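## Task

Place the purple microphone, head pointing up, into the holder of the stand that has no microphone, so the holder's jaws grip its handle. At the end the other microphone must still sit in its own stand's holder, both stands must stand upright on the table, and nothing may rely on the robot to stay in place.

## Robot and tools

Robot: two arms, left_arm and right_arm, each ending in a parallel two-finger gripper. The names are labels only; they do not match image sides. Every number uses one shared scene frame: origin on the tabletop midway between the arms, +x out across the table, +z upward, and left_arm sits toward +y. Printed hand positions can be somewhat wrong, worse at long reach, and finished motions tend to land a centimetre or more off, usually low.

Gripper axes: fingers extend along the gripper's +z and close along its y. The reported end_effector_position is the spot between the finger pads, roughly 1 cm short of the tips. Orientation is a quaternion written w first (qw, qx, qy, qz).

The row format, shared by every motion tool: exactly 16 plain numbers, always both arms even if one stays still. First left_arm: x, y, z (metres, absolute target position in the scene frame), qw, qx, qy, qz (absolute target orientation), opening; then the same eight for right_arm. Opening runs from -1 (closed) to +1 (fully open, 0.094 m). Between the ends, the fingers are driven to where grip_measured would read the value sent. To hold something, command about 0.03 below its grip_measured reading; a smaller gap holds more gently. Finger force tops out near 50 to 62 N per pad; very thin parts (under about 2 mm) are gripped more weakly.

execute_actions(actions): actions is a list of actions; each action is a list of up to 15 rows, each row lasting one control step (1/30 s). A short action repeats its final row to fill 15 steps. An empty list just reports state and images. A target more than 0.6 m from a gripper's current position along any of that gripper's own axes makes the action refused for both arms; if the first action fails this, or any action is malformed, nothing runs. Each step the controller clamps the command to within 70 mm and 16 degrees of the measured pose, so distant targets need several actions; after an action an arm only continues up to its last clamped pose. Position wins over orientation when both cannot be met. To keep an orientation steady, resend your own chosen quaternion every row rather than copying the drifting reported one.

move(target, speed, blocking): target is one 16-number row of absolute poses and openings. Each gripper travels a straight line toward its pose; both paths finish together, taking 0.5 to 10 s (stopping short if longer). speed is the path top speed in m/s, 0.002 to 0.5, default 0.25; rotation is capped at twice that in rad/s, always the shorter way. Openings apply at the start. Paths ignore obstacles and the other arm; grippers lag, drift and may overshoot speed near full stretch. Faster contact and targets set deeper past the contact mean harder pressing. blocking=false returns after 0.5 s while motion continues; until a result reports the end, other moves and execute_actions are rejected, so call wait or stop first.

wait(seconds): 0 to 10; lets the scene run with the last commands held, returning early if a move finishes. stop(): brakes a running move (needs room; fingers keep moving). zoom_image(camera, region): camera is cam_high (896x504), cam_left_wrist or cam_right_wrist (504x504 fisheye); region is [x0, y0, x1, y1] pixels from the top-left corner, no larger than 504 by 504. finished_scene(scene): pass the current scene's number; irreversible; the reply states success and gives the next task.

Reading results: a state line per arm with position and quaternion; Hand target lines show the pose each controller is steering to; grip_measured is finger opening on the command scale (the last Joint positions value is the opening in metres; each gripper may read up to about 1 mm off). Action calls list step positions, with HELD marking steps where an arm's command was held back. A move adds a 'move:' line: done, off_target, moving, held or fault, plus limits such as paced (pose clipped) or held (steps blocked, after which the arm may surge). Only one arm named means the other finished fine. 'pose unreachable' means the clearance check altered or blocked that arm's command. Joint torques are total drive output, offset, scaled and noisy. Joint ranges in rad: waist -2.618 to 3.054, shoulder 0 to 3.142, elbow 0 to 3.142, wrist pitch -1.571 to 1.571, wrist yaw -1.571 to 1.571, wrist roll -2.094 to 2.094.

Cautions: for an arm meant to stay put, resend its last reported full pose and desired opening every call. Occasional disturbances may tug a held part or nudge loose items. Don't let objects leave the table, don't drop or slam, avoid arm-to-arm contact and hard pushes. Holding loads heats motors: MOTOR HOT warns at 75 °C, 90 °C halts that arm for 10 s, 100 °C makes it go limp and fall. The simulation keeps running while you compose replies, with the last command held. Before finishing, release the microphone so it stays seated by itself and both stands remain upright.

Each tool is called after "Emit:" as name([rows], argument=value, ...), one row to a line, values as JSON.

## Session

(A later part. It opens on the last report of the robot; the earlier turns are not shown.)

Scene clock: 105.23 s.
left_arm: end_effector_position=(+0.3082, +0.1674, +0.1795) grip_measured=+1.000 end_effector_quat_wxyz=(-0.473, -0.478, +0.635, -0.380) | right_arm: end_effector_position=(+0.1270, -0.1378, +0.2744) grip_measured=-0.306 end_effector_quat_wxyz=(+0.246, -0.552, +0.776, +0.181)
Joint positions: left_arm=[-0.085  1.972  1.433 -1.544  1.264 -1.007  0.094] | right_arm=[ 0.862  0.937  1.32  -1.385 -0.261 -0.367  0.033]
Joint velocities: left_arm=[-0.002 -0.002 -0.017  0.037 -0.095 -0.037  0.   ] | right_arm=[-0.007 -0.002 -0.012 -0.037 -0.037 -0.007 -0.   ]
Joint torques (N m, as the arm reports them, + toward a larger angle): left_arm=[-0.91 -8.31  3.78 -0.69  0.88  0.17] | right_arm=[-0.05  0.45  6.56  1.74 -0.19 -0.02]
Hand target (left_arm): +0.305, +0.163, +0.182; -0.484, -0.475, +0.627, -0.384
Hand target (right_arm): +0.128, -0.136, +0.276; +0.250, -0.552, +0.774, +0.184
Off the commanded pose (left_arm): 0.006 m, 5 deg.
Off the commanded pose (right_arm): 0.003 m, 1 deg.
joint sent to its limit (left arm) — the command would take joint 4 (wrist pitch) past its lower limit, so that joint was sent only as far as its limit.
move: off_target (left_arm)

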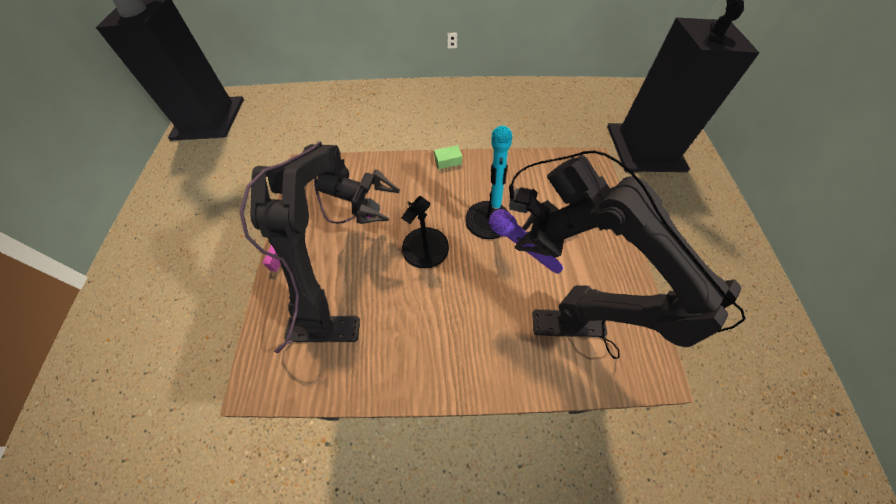

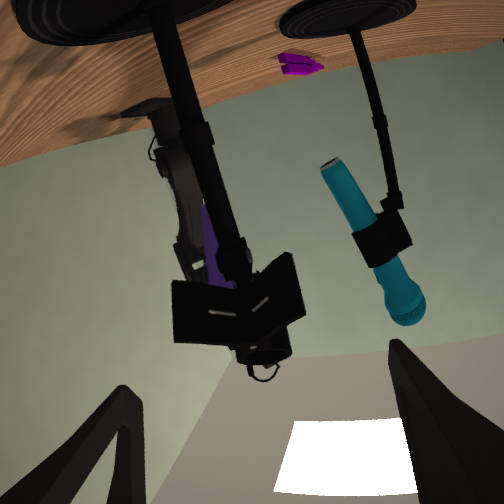

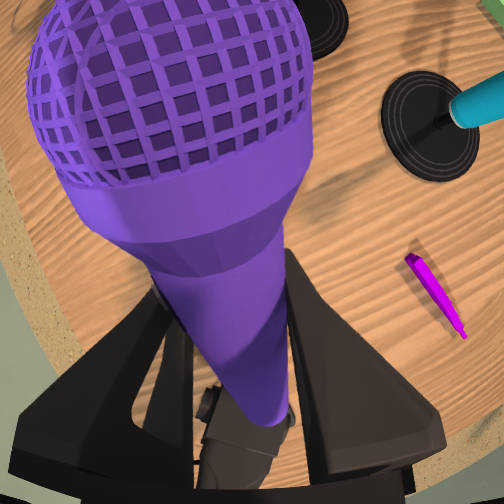

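Emit:
move(target=[0.293,0.125,0.186,0.509,0.457,-0.629,0.370,1, 0.1279,-0.1356,0.276,0.250,-0.552,0.774,0.184,-0.34], speed=0.08)

Emit:
zoom_image(camera="cam_high", region=[340, 150, 480, 280])

Scene clock: 106.83 s.
left_arm: end_effector_position=(+0.2961, +0.1260, +0.1819) grip_measured=+1.000 end_effector_quat_wxyz=(-0.503, -0.457, +0.638, -0.364) | right_arm: end_effector_position=(+0.1269, -0.1381, +0.2741) grip_measured=-0.306 end_effector_quat_wxyz=(+0.245, -0.552, +0.777, +0.180)
Joint positions: left_arm=[-0.214  1.972  1.433 -1.427  1.319 -1.16   0.094] | right_arm=[ 0.862  0.937  1.32  -1.387 -0.26  -0.367  0.033]
Joint velocities: left_arm=[ 0.002 -0.007  0.007  0.037 -0.051 -0.007  0.   ] | right_arm=[-0.007  0.007 -0.007 -0.022 -0.051 -0.022  0.   ]
Joint torques (N m, as the arm reports them, + toward a larger angle): left_arm=[ 0.   -9.6   3.13 -0.31  0.9   0.03] | right_arm=[-0.05  0.47  6.54  1.76 -0.2  -0.03]
Hand target (left_arm): +0.294, +0.124, +0.186; -0.509, -0.456, +0.629, -0.371
Hand target (right_arm): +0.128, -0.136, +0.276; +0.250, -0.552, +0.774, +0.184
Off the commanded pose (left_arm): 0.005 m, 1 deg.
Off the commanded pose (right_arm): 0.003 m, 1 deg.
move: done

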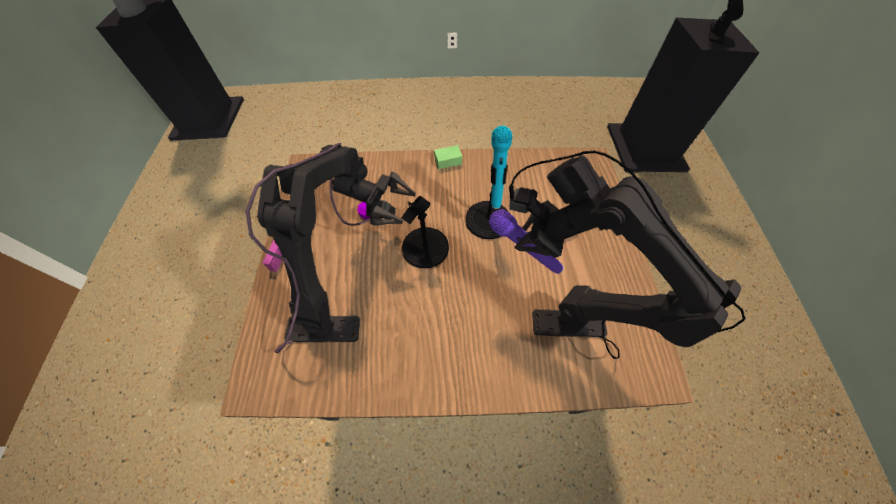

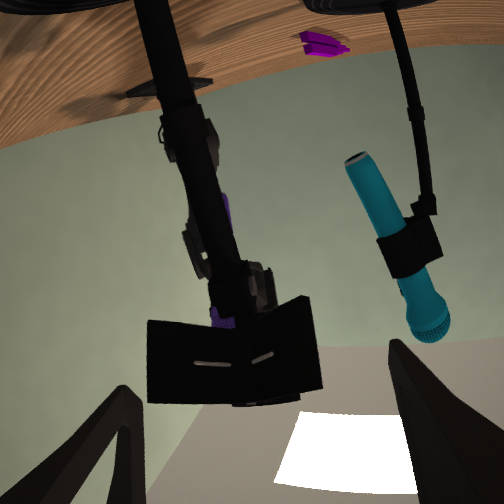

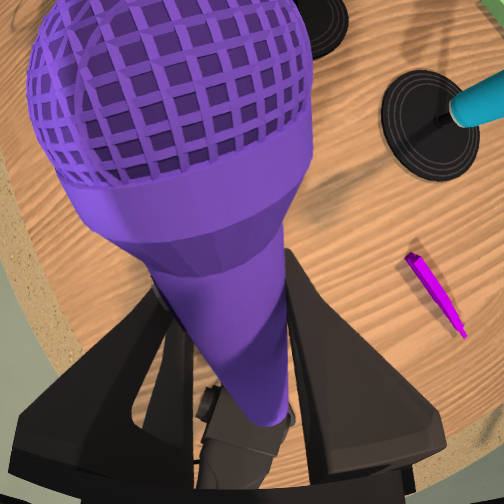

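Region (340, 150, 480, 280) of cam_high's 896x504 image, scaled by 3.600, with more detail than that image has; it fills the top 468 rows of this view, and the rest is white.

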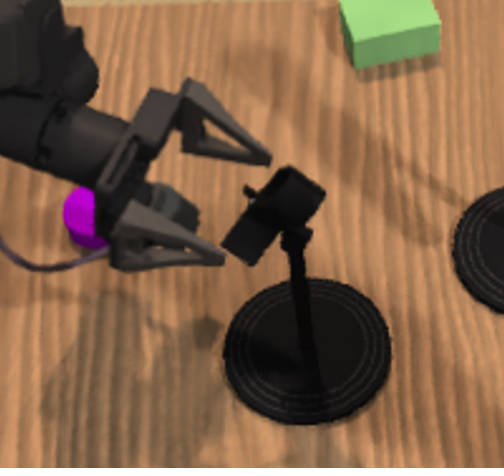

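Emit:
move(target=[0.281,0.126,0.185,0.509,0.457,-0.629,0.370,1, 0.1279,-0.1356,0.276,0.250,-0.552,0.774,0.184,-0.34], speed=0.05)

Emit:
move(target=[0.276,0.110,0.183,0.509,0.457,-0.629,0.370,1, 0.1279,-0.1356,0.276,0.250,-0.552,0.774,0.184,-0.34], speed=0.05)

Scene clock: 108.33 s.
left_arm: end_effector_position=(+0.2847, +0.1286, +0.1755) grip_measured=+1.000 end_effector_quat_wxyz=(-0.508, -0.464, +0.632, -0.357) | right_arm: end_effector_position=(+0.1268, -0.1383, +0.2740) grip_measured=-0.306 end_effector_quat_wxyz=(+0.245, -0.552, +0.777, +0.180)
Joint positions: left_arm=[-0.214  1.94   1.36  -1.391  1.319 -1.179  0.094] | right_arm=[ 0.862  0.937  1.32  -1.388 -0.26  -0.367  0.033]
Joint velocities: left_arm=[-0.017  0.002  0.007  0.051 -0.007  0.051  0.   ] | right_arm=[ 0.002 -0.007  0.007 -0.066  0.051 -0.051 -0.   ]
Joint torques (N m, as the arm reports them, + toward a larger angle): left_arm=[ -0.7  -10.51   3.75  -0.32   0.88   0.  ] | right_arm=[-0.05  0.45  6.55  1.77 -0.21 -0.02]
Hand target (left_arm): +0.281, +0.126, +0.185; -0.509, -0.456, +0.629, -0.370
Hand target (right_arm): +0.128, -0.136, +0.276; +0.250, -0.552, +0.774, +0.184
Off the commanded pose (left_arm): 0.011 m, 2 deg.
Off the commanded pose (right_arm): 0.004 m, 1 deg.
move: off_target (left_arm)

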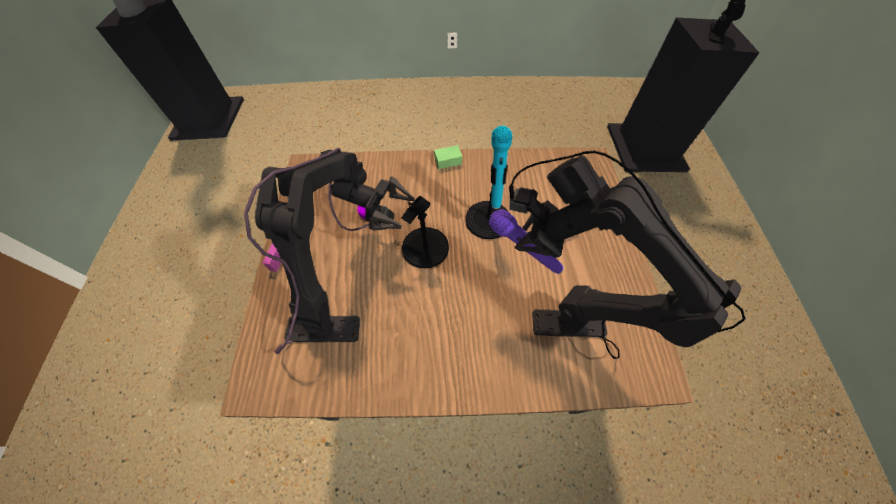

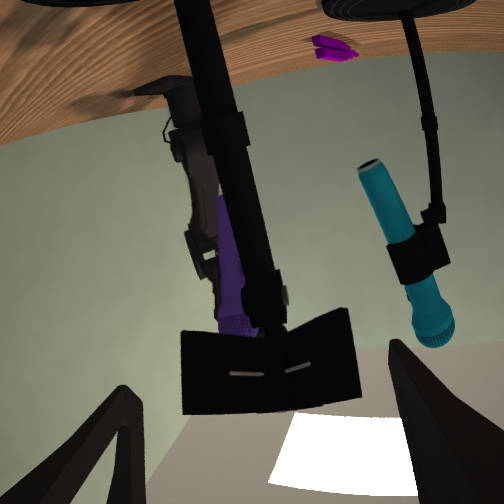

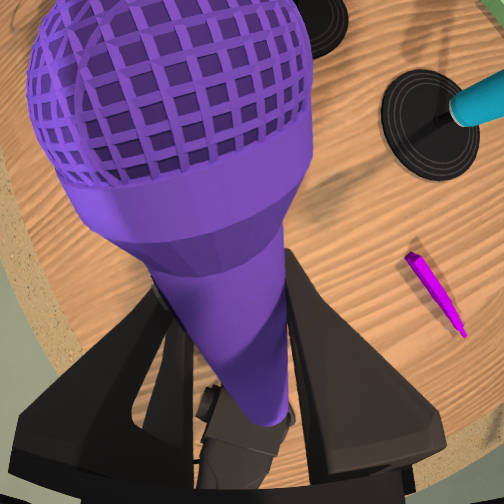

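Scene clock: 109.37 s.
left_arm: end_effector_position=(+0.2802, +0.1117, +0.1720) grip_measured=+1.000 end_effector_quat_wxyz=(-0.506, -0.466, +0.632, -0.357) | right_arm: end_effector_position=(+0.1267, -0.1385, +0.2738) grip_measured=-0.306 end_effector_quat_wxyz=(+0.244, -0.552, +0.777, +0.179)
Joint positions: left_arm=[-0.268  1.88   1.286 -1.15   1.332 -1.415  0.094] | right_arm=[ 0.862  0.937  1.32  -1.389 -0.259 -0.367  0.033]
Joint velocities: left_arm=[ 0.007 -0.032 -0.017  0.051 -0.051 -0.095  0.   ] | right_arm=[ 0.002  0.002 -0.007  0.022 -0.022 -0.022 -0.001]
Joint torques (N m, as the arm reports them, + toward a larger angle): left_arm=[ -0.64 -10.07   4.16   0.06   0.91  -0.02] | right_arm=[-0.06  0.45  6.55  1.78 -0.21 -0.02]
Hand target (left_arm): +0.277, +0.110, +0.183; -0.509, -0.457, +0.629, -0.370
Hand target (right_arm): +0.128, -0.136, +0.276; +0.250, -0.552, +0.774, +0.184
Off the commanded pose (left_arm): 0.012 m, 2 deg.
Off the commanded pose (right_arm): 0.004 m, 1 deg.
move: off_target (left_arm)

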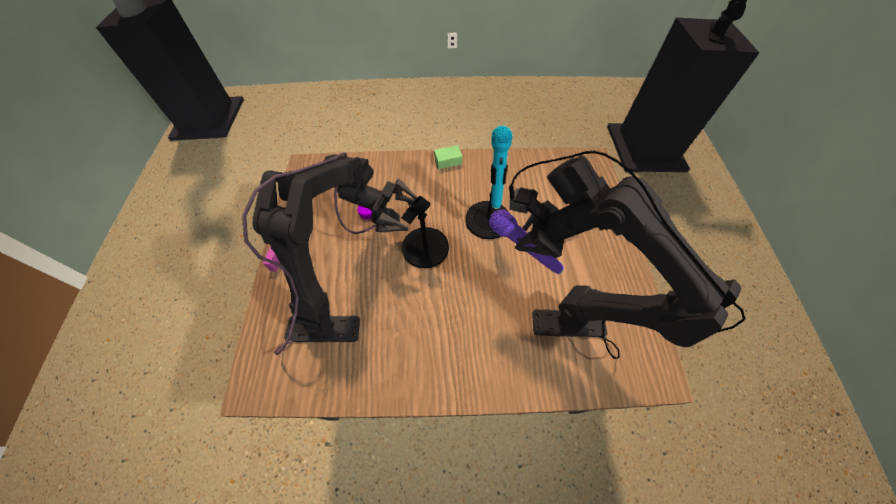

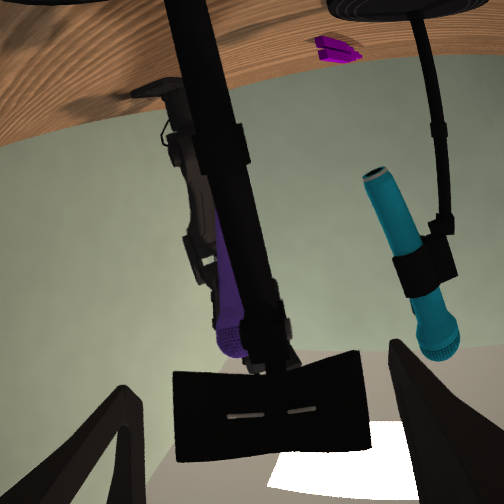

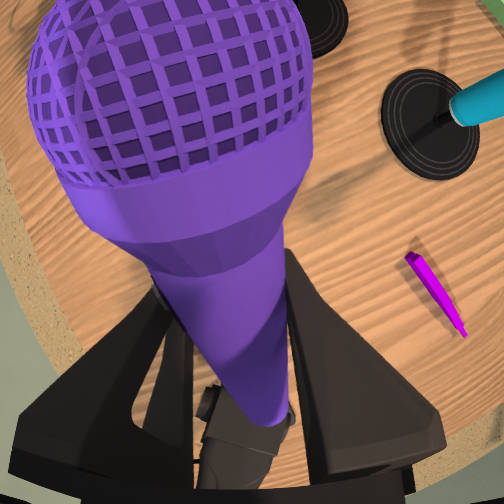

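Closing partially to check contact with the levers.

Emit:
move(target=[0.276,0.110,0.186,0.509,0.457,-0.629,0.370,0.1, 0.1279,-0.1356,0.276,0.250,-0.552,0.774,0.184,-0.34], speed=0.05)

Emit:
zoom_image(camera="cam_high", region=[360, 160, 470, 260])

Scene clock: 110.47 s.
left_arm: end_effector_position=(+0.2822, +0.1118, +0.1699) grip_measured=+0.105 end_effector_quat_wxyz=(-0.500, -0.468, +0.636, -0.357) | right_arm: end_effector_position=(+0.1267, -0.1387, +0.2737) grip_measured=-0.306 end_effector_quat_wxyz=(+0.244, -0.552, +0.777, +0.179)
Joint positions: left_arm=[-0.268  1.878  1.285 -1.129  1.32  -1.429  0.052] | right_arm=[ 0.862  0.937  1.32  -1.39  -0.258 -0.367  0.033]
Joint velocities: left_arm=[-0.012 -0.027  0.012 -0.037  0.037  0.007 -0.001] | right_arm=[-0.007  0.002 -0.002  0.037  0.037 -0.037 -0.   ]
Joint torques (N m, as the arm reports them, + toward a larger angle): left_arm=[ -0.67 -10.76   4.41  -0.08   1.12   0.03] | right_arm=[-0.05  0.46  6.53  1.79 -0.22 -0.03]
Hand target (left_arm): +0.276, +0.110, +0.186; -0.509, -0.457, +0.629, -0.370
Hand target (right_arm): +0.128, -0.136, +0.276; +0.250, -0.552, +0.774, +0.184
Off the commanded pose (left_arm): 0.017 m, 2 deg.
Off the commanded pose (right_arm): 0.004 m, 1 deg.
move: off_target (left_arm)

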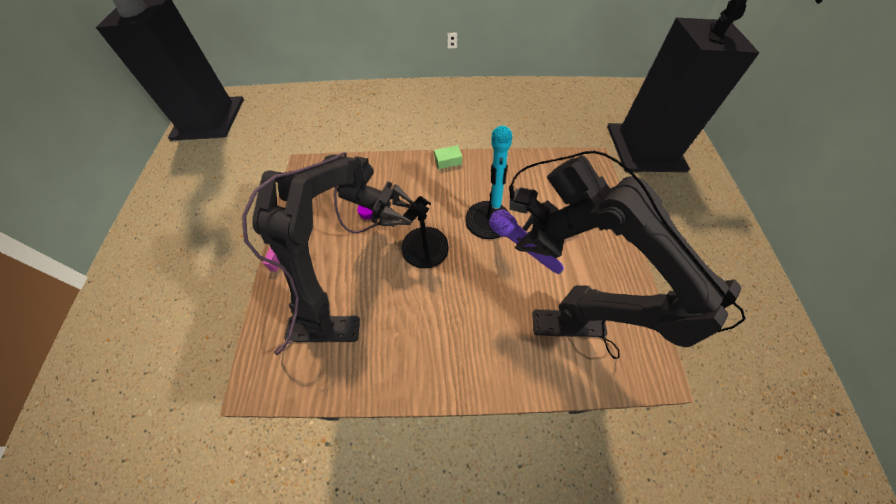

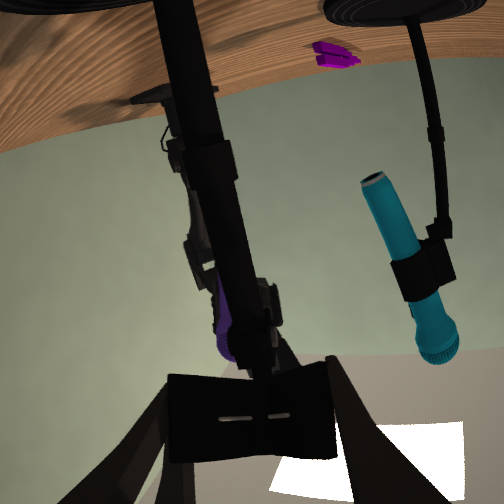

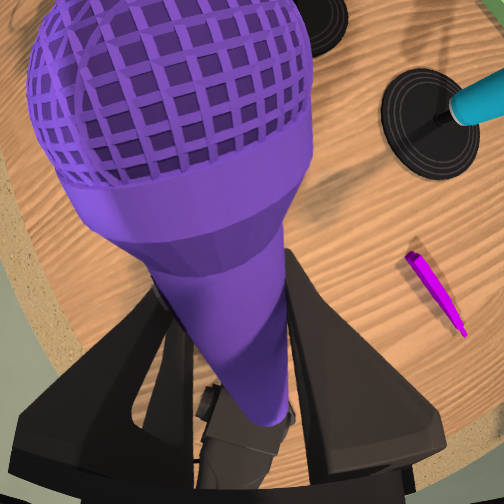

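Region (360, 160, 470, 260) of cam_high's 896x504 image, scaled by 4.582, with more detail than that image has; it fills the top 458 rows of this view, and the rest is white.

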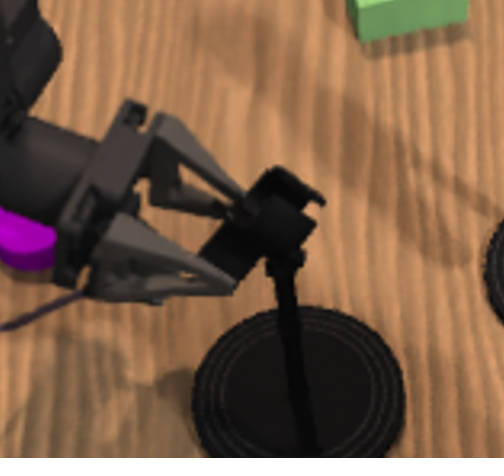

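Emit:
move(target=[0.282,0.112,0.174,0.503,0.466,-0.634,0.359,-0.5, 0.275,0.075,0.322,0.270,-0.554,0.763,0.196,-0.34], speed=0.2)

Emit:
zoom_image(camera="cam_high", region=[340, 100, 520, 270])

Scene clock: 113.30 s.
left_arm: end_effector_position=(+0.2834, +0.1140, +0.1657) grip_measured=-0.488 end_effector_quat_wxyz=(-0.492, -0.472, +0.641, -0.352) | right_arm: end_effector_position=(+0.2749, +0.0744, +0.3036) grip_measured=-0.306 end_effector_quat_wxyz=(+0.253, -0.556, +0.769, +0.188)
Joint positions: left_arm=[-0.263  1.879  1.285 -1.126  1.297 -1.43   0.024] | right_arm=[ 0.975  1.916  2.25  -1.294 -0.213 -0.279  0.033]
Joint velocities: left_arm=[-0.012  0.002 -0.002 -0.007 -0.022  0.007 -0.001] | right_arm=[-0.012 -0.007  0.017 -0.037  0.007 -0.007 -0.001]
Joint torques (N m, as the arm reports them, + toward a larger angle): left_arm=[-0.25 -8.26  5.64 -0.19  0.99  0.16] | right_arm=[ 0.7  -9.4  10.15  1.78 -0.11  0.06]
Hand target (left_arm): +0.282, +0.112, +0.174; -0.502, -0.467, +0.633, -0.359
Hand target (right_arm): +0.272, +0.077, +0.319; +0.271, -0.553, +0.763, +0.197
Off the commanded pose (left_arm): 0.009 m, 2 deg.
Off the commanded pose (right_arm): 0.018 m, 2 deg.
move: off_target (right_arm)

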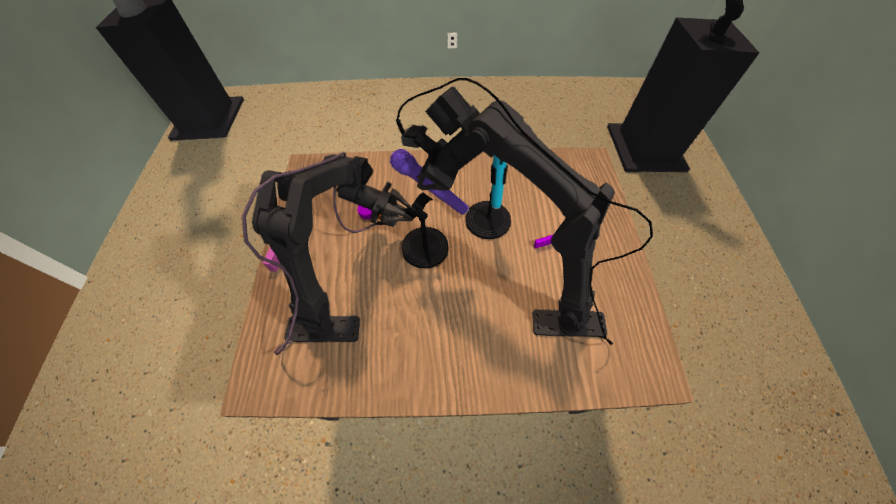

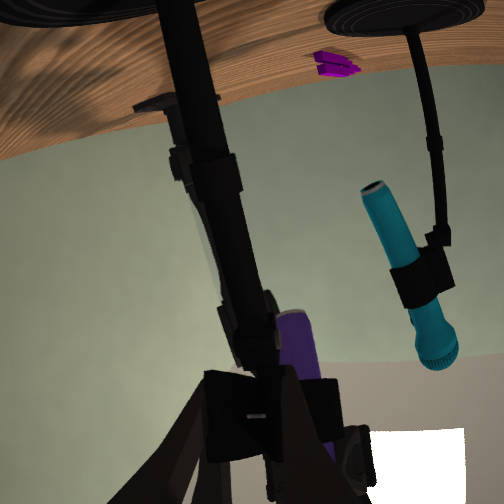

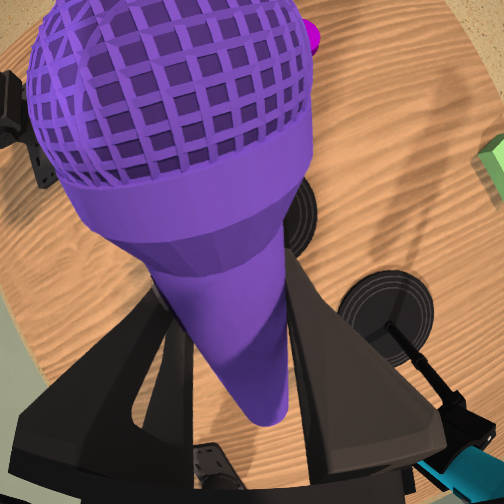

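Region (340, 100, 520, 270) of cam_high's 896x504 image, scaled by 2.800, with more detail than that image has.

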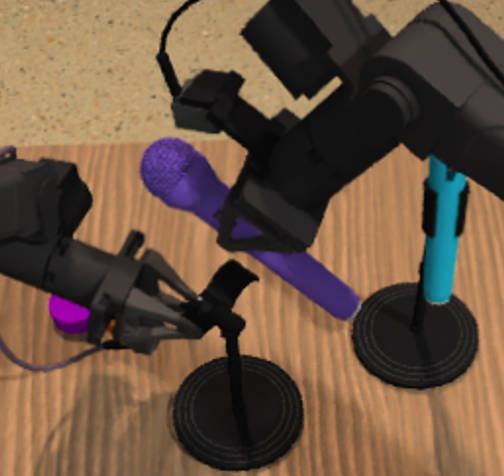

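Emit:
move(target=[0.282,0.112,0.174,0.503,0.466,-0.634,0.359,-0.53, 0.281,0.100,0.283,0.270,-0.554,0.763,0.196,-0.34], speed=0.08)

Emit:
zoom_image(camera="cam_high", region=[360, 130, 490, 250])

Emit:
zoom_image(camera="cam_left_wrist", region=[150, 250, 404, 504])

Scene clock: 114.90 s.
left_arm: end_effector_position=(+0.2845, +0.1151, +0.1649) grip_measured=-0.512 end_effector_quat_wxyz=(-0.490, -0.473, +0.642, -0.352) | right_arm: end_effector_position=(+0.2778, +0.0911, +0.2791) grip_measured=-0.306 end_effector_quat_wxyz=(+0.254, -0.557, +0.767, +0.189)
Joint positions: left_arm=[-0.26   1.879  1.285 -1.123  1.292 -1.43   0.023] | right_arm=[ 0.996  1.916  2.136 -1.174 -0.203 -0.265  0.033]
Joint velocities: left_arm=[ 0.007  0.007  0.002  0.022  0.037 -0.022 -0.001] | right_arm=[-0.027  0.007  0.002 -0.037 -0.022 -0.051 -0.001]
Joint torques (N m, as the arm reports them, + toward a larger angle): left_arm=[-0.52 -8.41  5.43 -0.18  1.05  0.09] | right_arm=[ 0.57 -9.2   6.87  2.21 -0.08  0.06]
Hand target (left_arm): +0.282, +0.112, +0.174; -0.502, -0.466, +0.633, -0.359
Hand target (right_arm): +0.280, +0.100, +0.283; +0.269, -0.554, +0.763, +0.196
Off the commanded pose (left_arm): 0.010 m, 2 deg.
Off the commanded pose (right_arm): 0.010 m, 2 deg.
move: done

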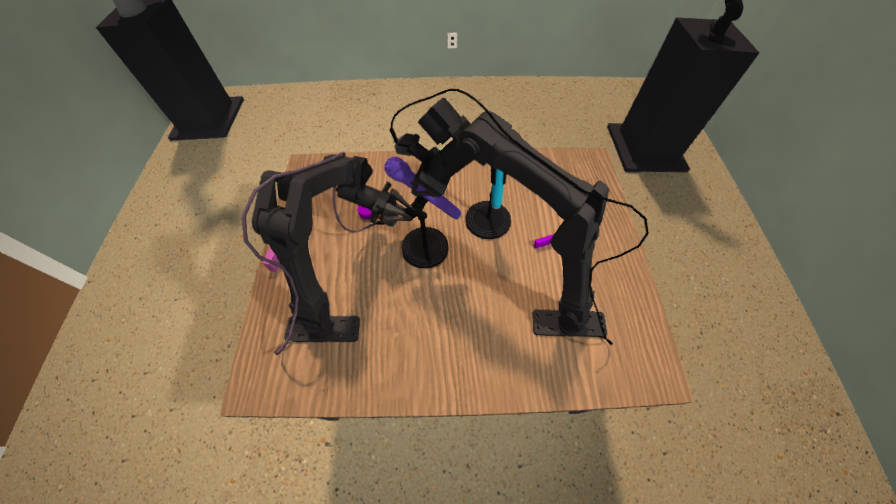

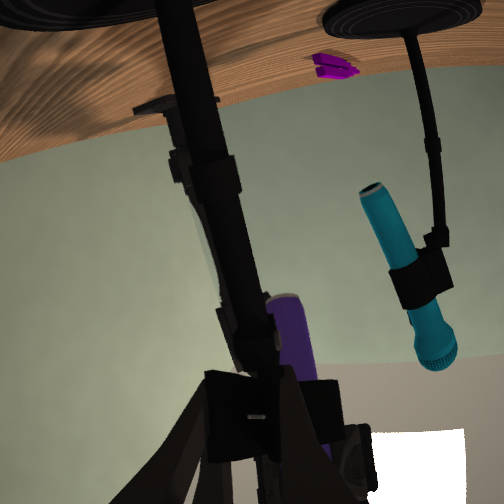

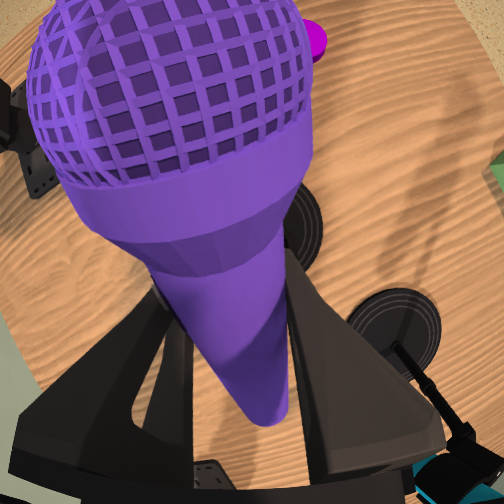

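Region (360, 130, 490, 250) of cam_high's 896x504 image, scaled by 3.877, with more detail than that image has; it fills the top 465 rows of this view, and the rest is white.

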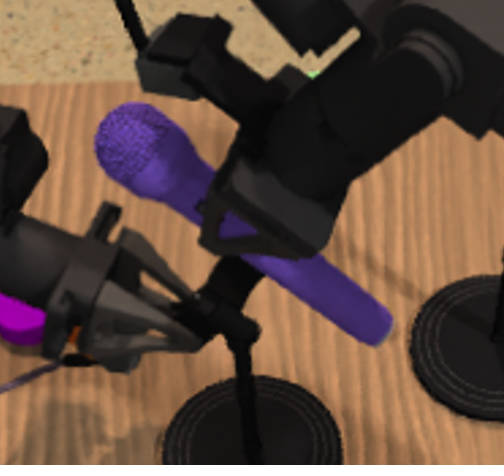

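Region (150, 250, 404, 504) of cam_left_wrist's 504x504 image, scaled by 1.984, with more detail than that image has.

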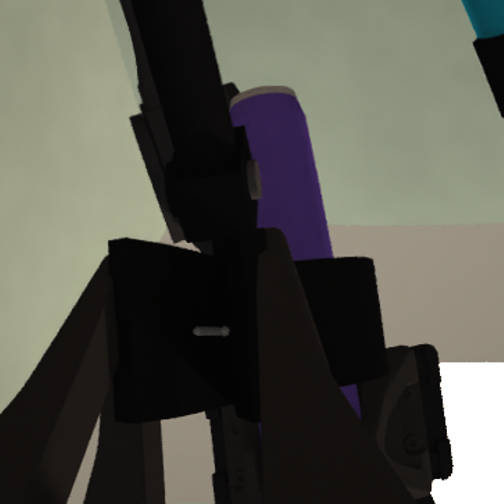

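Emit:
execute_actions(actions=[])

Scene clock: 116.87 s.
left_arm: end_effector_position=(+0.2845, +0.1151, +0.1649) grip_measured=-0.512 end_effector_quat_wxyz=(-0.490, -0.473, +0.642, -0.352) | right_arm: end_effector_position=(+0.2780, +0.0913, +0.2793) grip_measured=-0.306 end_effector_quat_wxyz=(+0.255, -0.557, +0.767, +0.189)
Joint positions: left_arm=[-0.26   1.879  1.285 -1.123  1.292 -1.43   0.023] | right_arm=[ 0.996  1.916  2.136 -1.172 -0.202 -0.265  0.033]
Joint velocities: left_arm=[ 0.012  0.012 -0.007  0.022  0.037  0.037 -0.001] | right_arm=[-0.007  0.002 -0.007  0.022 -0.022 -0.007  0.001]
Joint torques (N m, as the arm reports them, + toward a larger angle): left_arm=[-0.46 -8.32  5.34 -0.14  1.08  0.08] | right_arm=[ 0.55 -9.07  6.78  2.2  -0.09  0.07]
Hand target (left_arm): +0.282, +0.112, +0.174; -0.502, -0.466, +0.633, -0.359
Hand target (right_arm): +0.280, +0.100, +0.283; +0.269, -0.554, +0.763, +0.196
Off the commanded pose (left_arm): 0.010 m, 2 deg.
Off the commanded pose (right_arm): 0.010 m, 2 deg.

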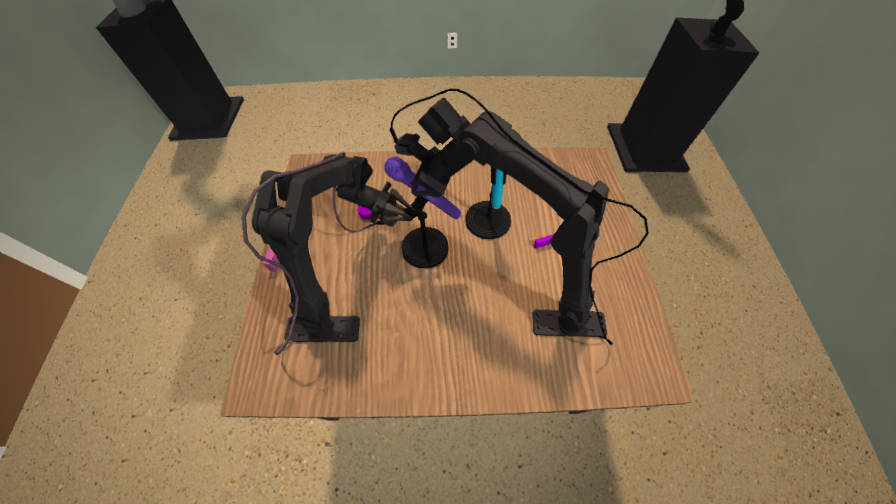

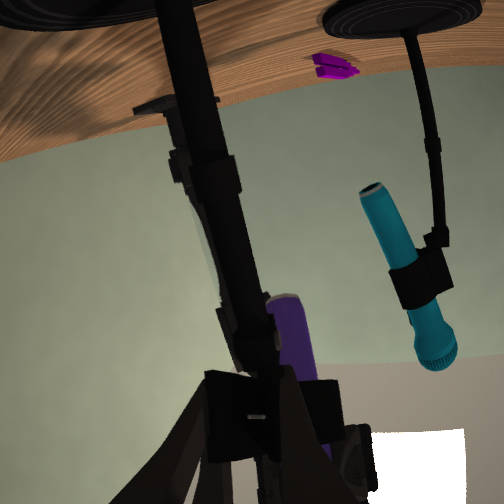

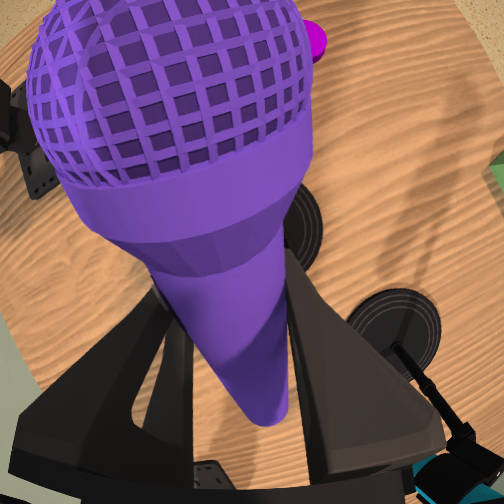

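Emit:
zoom_image(camera="cam_high", region=[340, 130, 500, 270])

Emit:
zoom_image(camera="cam_left_wrist", region=[150, 250, 420, 504])

Region (340, 130, 500, 270) of cam_high's 896x504 image, scaled by 3.150, with more detail than that image has; it fills the top 441 rows of this view, and the rest is white.

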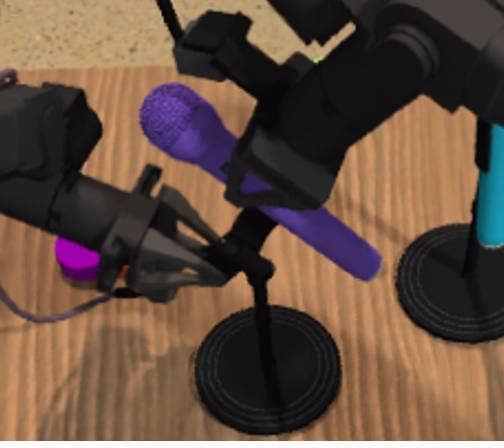

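Region (150, 250, 420, 504) of cam_left_wrist's 504x504 image, scaled by 1.867, with more detail than that image has; it fills the top 474 rows of this view, and the rest is white.

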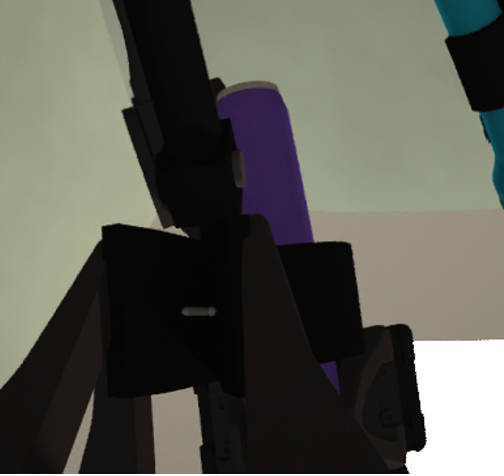

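Emit:
move(target=[0.282,0.112,0.174,0.503,0.466,-0.634,0.359,-0.53,0.284,0.122,0.275,0.270,-0.554,0.763,0.196,-0.34], speed=0.03)

Emit:
zoom_image(camera="cam_high", region=[360, 140, 480, 250])

Scene clock: 119.80 s.
left_arm: end_effector_position=(+0.2851, +0.1158, +0.1644) grip_measured=-0.512 end_effector_quat_wxyz=(-0.488, -0.474, +0.642, -0.352) | right_arm: end_effector_position=(+0.2794, +0.1099, +0.2556) grip_measured=-0.306 end_effector_quat_wxyz=(+0.237, -0.559, +0.773, +0.183)
Joint positions: left_arm=[-0.257  1.879  1.285 -1.122  1.29  -1.43   0.023] | right_arm=[ 1.022  1.993  2.165 -1.161 -0.188 -0.244  0.033]
Joint velocities: left_arm=[-0.002  0.012  0.007 -0.022 -0.022 -0.007  0.001] | right_arm=[ 0.002  0.002  0.012 -0.051  0.081 -0.007 -0.   ]
Joint torques (N m, as the arm reports them, + toward a larger angle): left_arm=[-0.77 -8.21  5.63 -0.16  1.13  0.1 ] | right_arm=[  0.63 -10.05  10.76   2.12  -0.12   0.04]
Hand target (left_arm): +0.282, +0.112, +0.174; -0.502, -0.466, +0.633, -0.359
Hand target (right_arm): +0.283, +0.121, +0.275; +0.270, -0.554, +0.763, +0.197
Off the commanded pose (left_arm): 0.011 m, 2 deg.
Off the commanded pose (right_arm): 0.023 m, 4 deg.
move: off_target (left_arm, right_arm)

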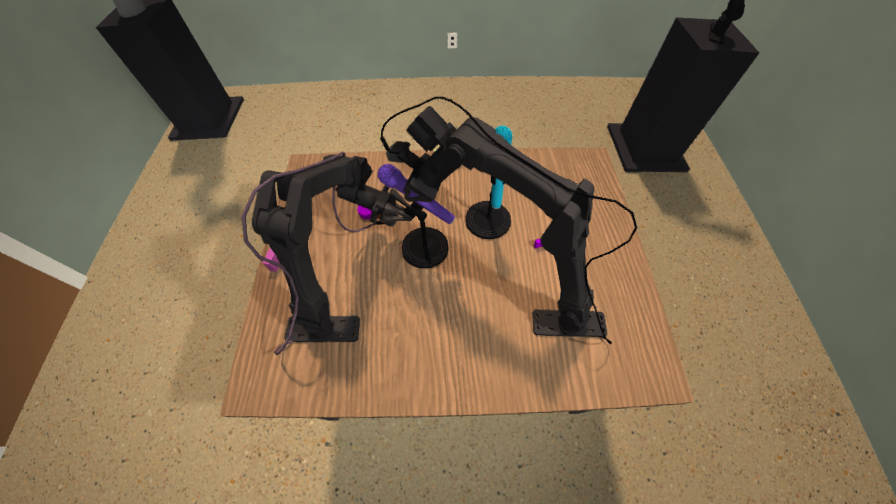

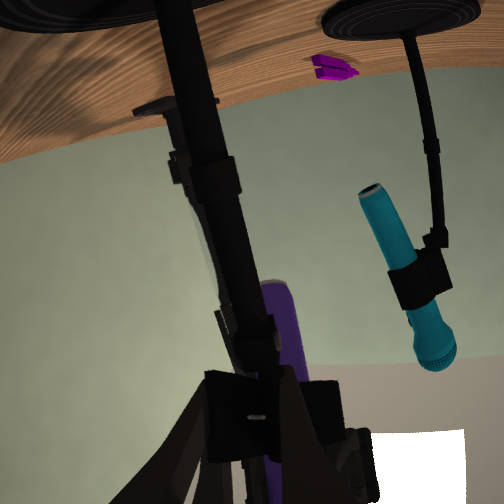

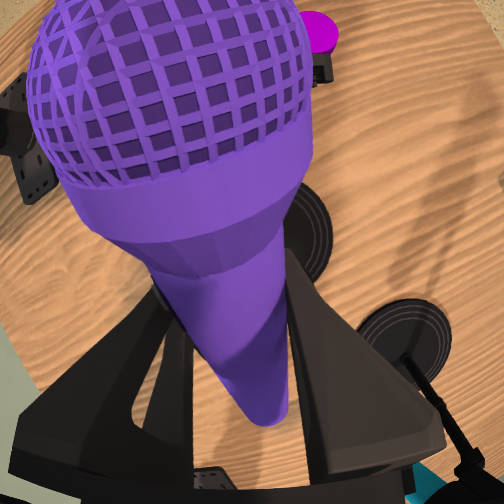

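Region (360, 140, 480, 250) of cam_high's 896x504 image, scaled by 4.200, with more detail than that image has; it fills the top 462 rows of this view, and the rest is white.

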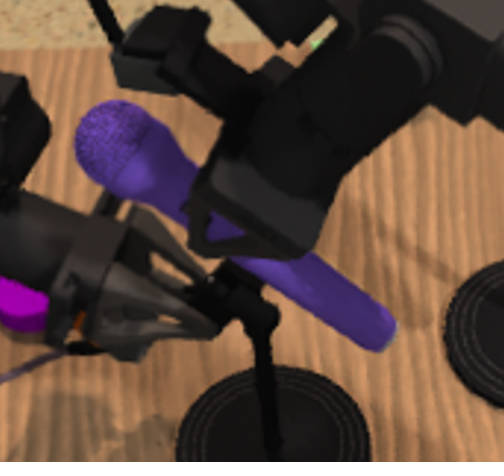

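Emit:
move(target=[0.282,0.112,0.174,0.503,0.466,-0.634,0.359,-0.53,0.287,0.130,0.290,0.280,-0.552,0.76,0.20,-0.34], speed=0.02)

Emit:
zoom_image(camera="cam_high", region=[360, 140, 480, 250])

Emit:
zoom_image(camera="cam_left_wrist", region=[150, 250, 420, 504])

Scene clock: 123.07 s.
left_arm: end_effector_position=(+0.2857, +0.1164, +0.1640) grip_measured=-0.512 end_effector_quat_wxyz=(-0.487, -0.475, +0.642, -0.352) | right_arm: end_effector_position=(+0.2881, +0.1252, +0.2762) grip_measured=-0.306 end_effector_quat_wxyz=(+0.264, -0.555, +0.765, +0.193)
Joint positions: left_arm=[-0.255  1.879  1.285 -1.122  1.288 -1.431  0.023] | right_arm=[ 1.026  2.055  2.312 -1.185 -0.185 -0.236  0.033]
Joint velocities: left_arm=[-0.007  0.017 -0.012  0.007 -0.007 -0.007  0.   ] | right_arm=[ 0.012  0.012  0.007 -0.022  0.022 -0.022 -0.   ]
Joint torques (N m, as the arm reports them, + toward a larger angle): left_arm=[-0.81 -8.41  5.41 -0.13  1.14  0.09] | right_arm=[  0.69 -10.41  10.42   1.82  -0.06   0.09]
Hand target (left_arm): +0.282, +0.112, +0.174; -0.502, -0.467, +0.633, -0.359
Hand target (right_arm): +0.287, +0.130, +0.290; +0.280, -0.551, +0.760, +0.201
Off the commanded pose (left_arm): 0.011 m, 2 deg.
Off the commanded pose (right_arm): 0.015 m, 2 deg.
move: off_target (left_arm, right_arm)

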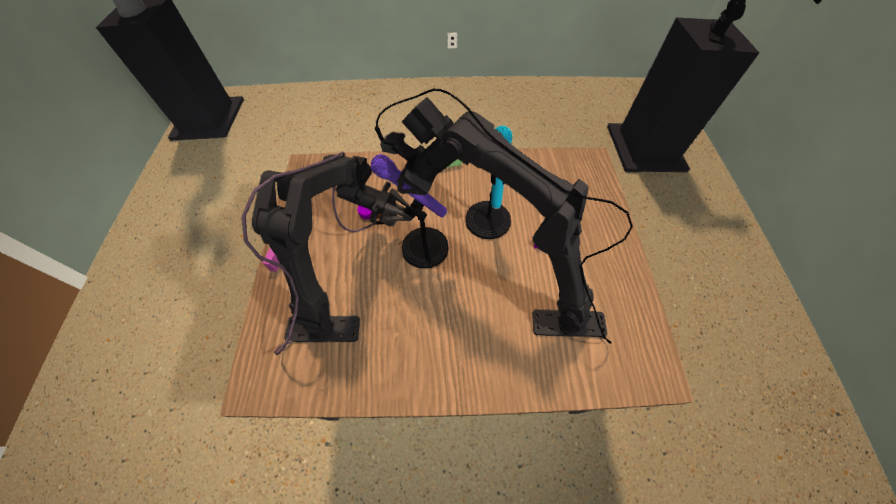

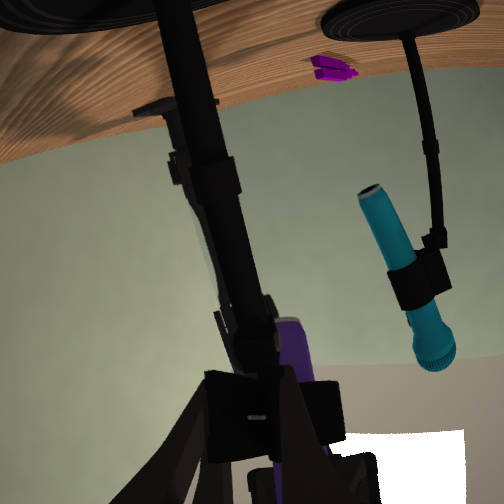

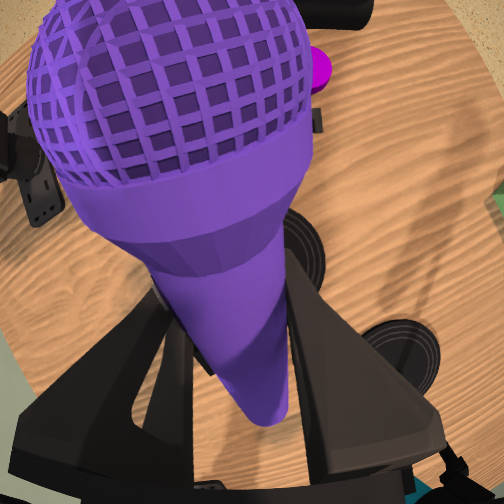

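Region (360, 140, 480, 250) of cam_high's 896x504 image, scaled by 4.200, with more detail than that image has; it fills the top 462 rows of this view, and the rest is white.

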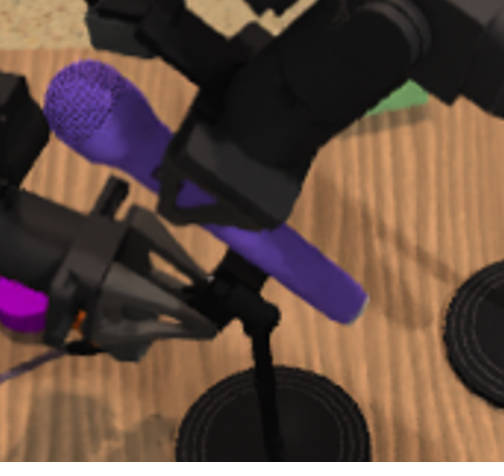

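Region (150, 250, 420, 504) of cam_left_wrist's 504x504 image, scaled by 1.867, with more detail than that image has; it fills the top 474 rows of this view, and the rest is white.

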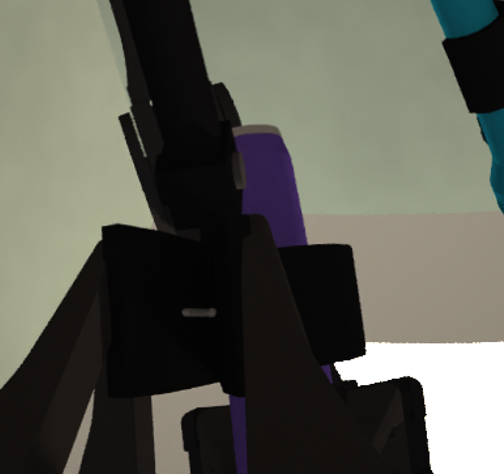

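Emit:
move(target=[0.282,0.112,0.174,0.503,0.466,-0.634,0.359,-0.53,0.279,0.135,0.280,0.280,-0.552,0.76,0.20,-0.34], speed=0.02)

Emit:
zoom_image(camera="cam_high", region=[360, 140, 480, 250])

Emit:
zoom_image(camera="cam_right_wrist", region=[120, 250, 370, 480])

Scene clock: 125.40 s.
left_arm: end_effector_position=(+0.2857, +0.1164, +0.1640) grip_measured=-0.512 end_effector_quat_wxyz=(-0.487, -0.475, +0.642, -0.353) | right_arm: end_effector_position=(+0.2798, +0.1299, +0.2578) grip_measured=-0.306 end_effector_quat_wxyz=(+0.247, -0.558, +0.770, +0.187)
Joint positions: left_arm=[-0.255  1.879  1.285 -1.121  1.288 -1.431  0.023] | right_arm=[ 1.049  2.055  2.255 -1.162 -0.172 -0.22   0.033]
Joint velocities: left_arm=[-0.012  0.002 -0.007 -0.007 -0.022  0.037  0.   ] | right_arm=[-0.007 -0.017 -0.027  0.022 -0.022  0.051 -0.   ]
Joint torques (N m, as the arm reports them, + toward a larger angle): left_arm=[-0.92 -8.4   5.57 -0.18  1.08  0.09] | right_arm=[  0.72 -13.33   6.68   2.19  -0.05   0.07]
Hand target (left_arm): +0.282, +0.112, +0.174; -0.502, -0.466, +0.633, -0.359
Hand target (right_arm): +0.278, +0.134, +0.280; +0.279, -0.552, +0.760, +0.200
Off the commanded pose (left_arm): 0.012 m, 2 deg.
Off the commanded pose (right_arm): 0.023 m, 4 deg.
move: off_target (left_arm, right_arm)

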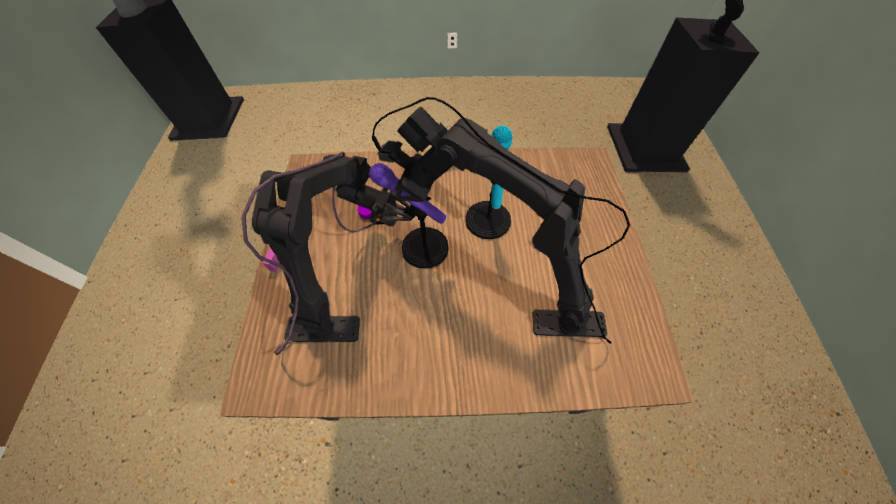

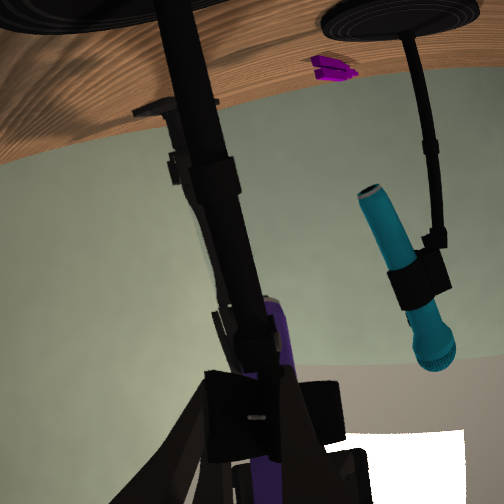

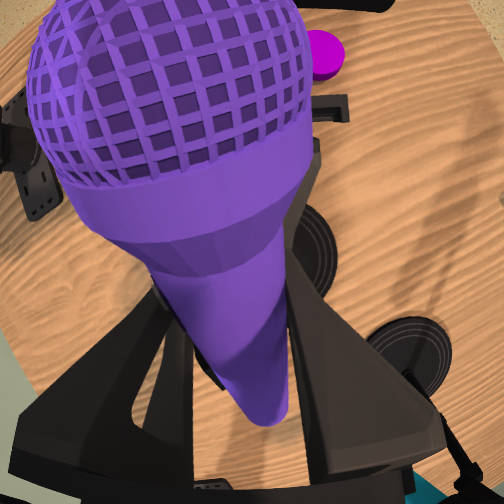

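Region (360, 140, 480, 250) of cam_high's 896x504 image, scaled by 4.200, with more detail than that image has; it fills the top 462 rows of this view, and the rest is white.

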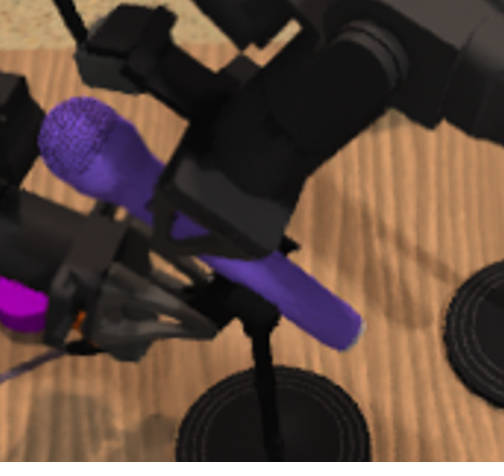

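Region (120, 250, 370, 480) of cam_right_wrist's 504x504 image, scaled by 2.016, with more detail than that image has; it fills the top 464 rows of this view, and the rest is white.

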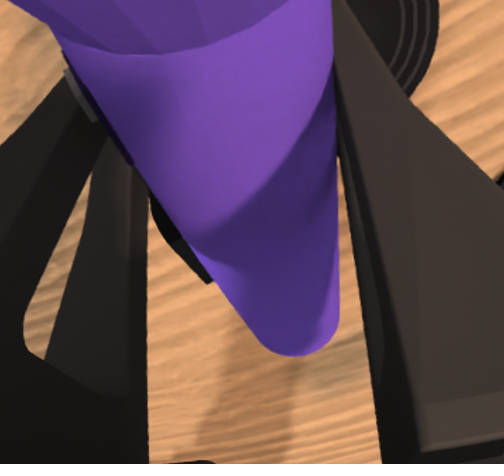

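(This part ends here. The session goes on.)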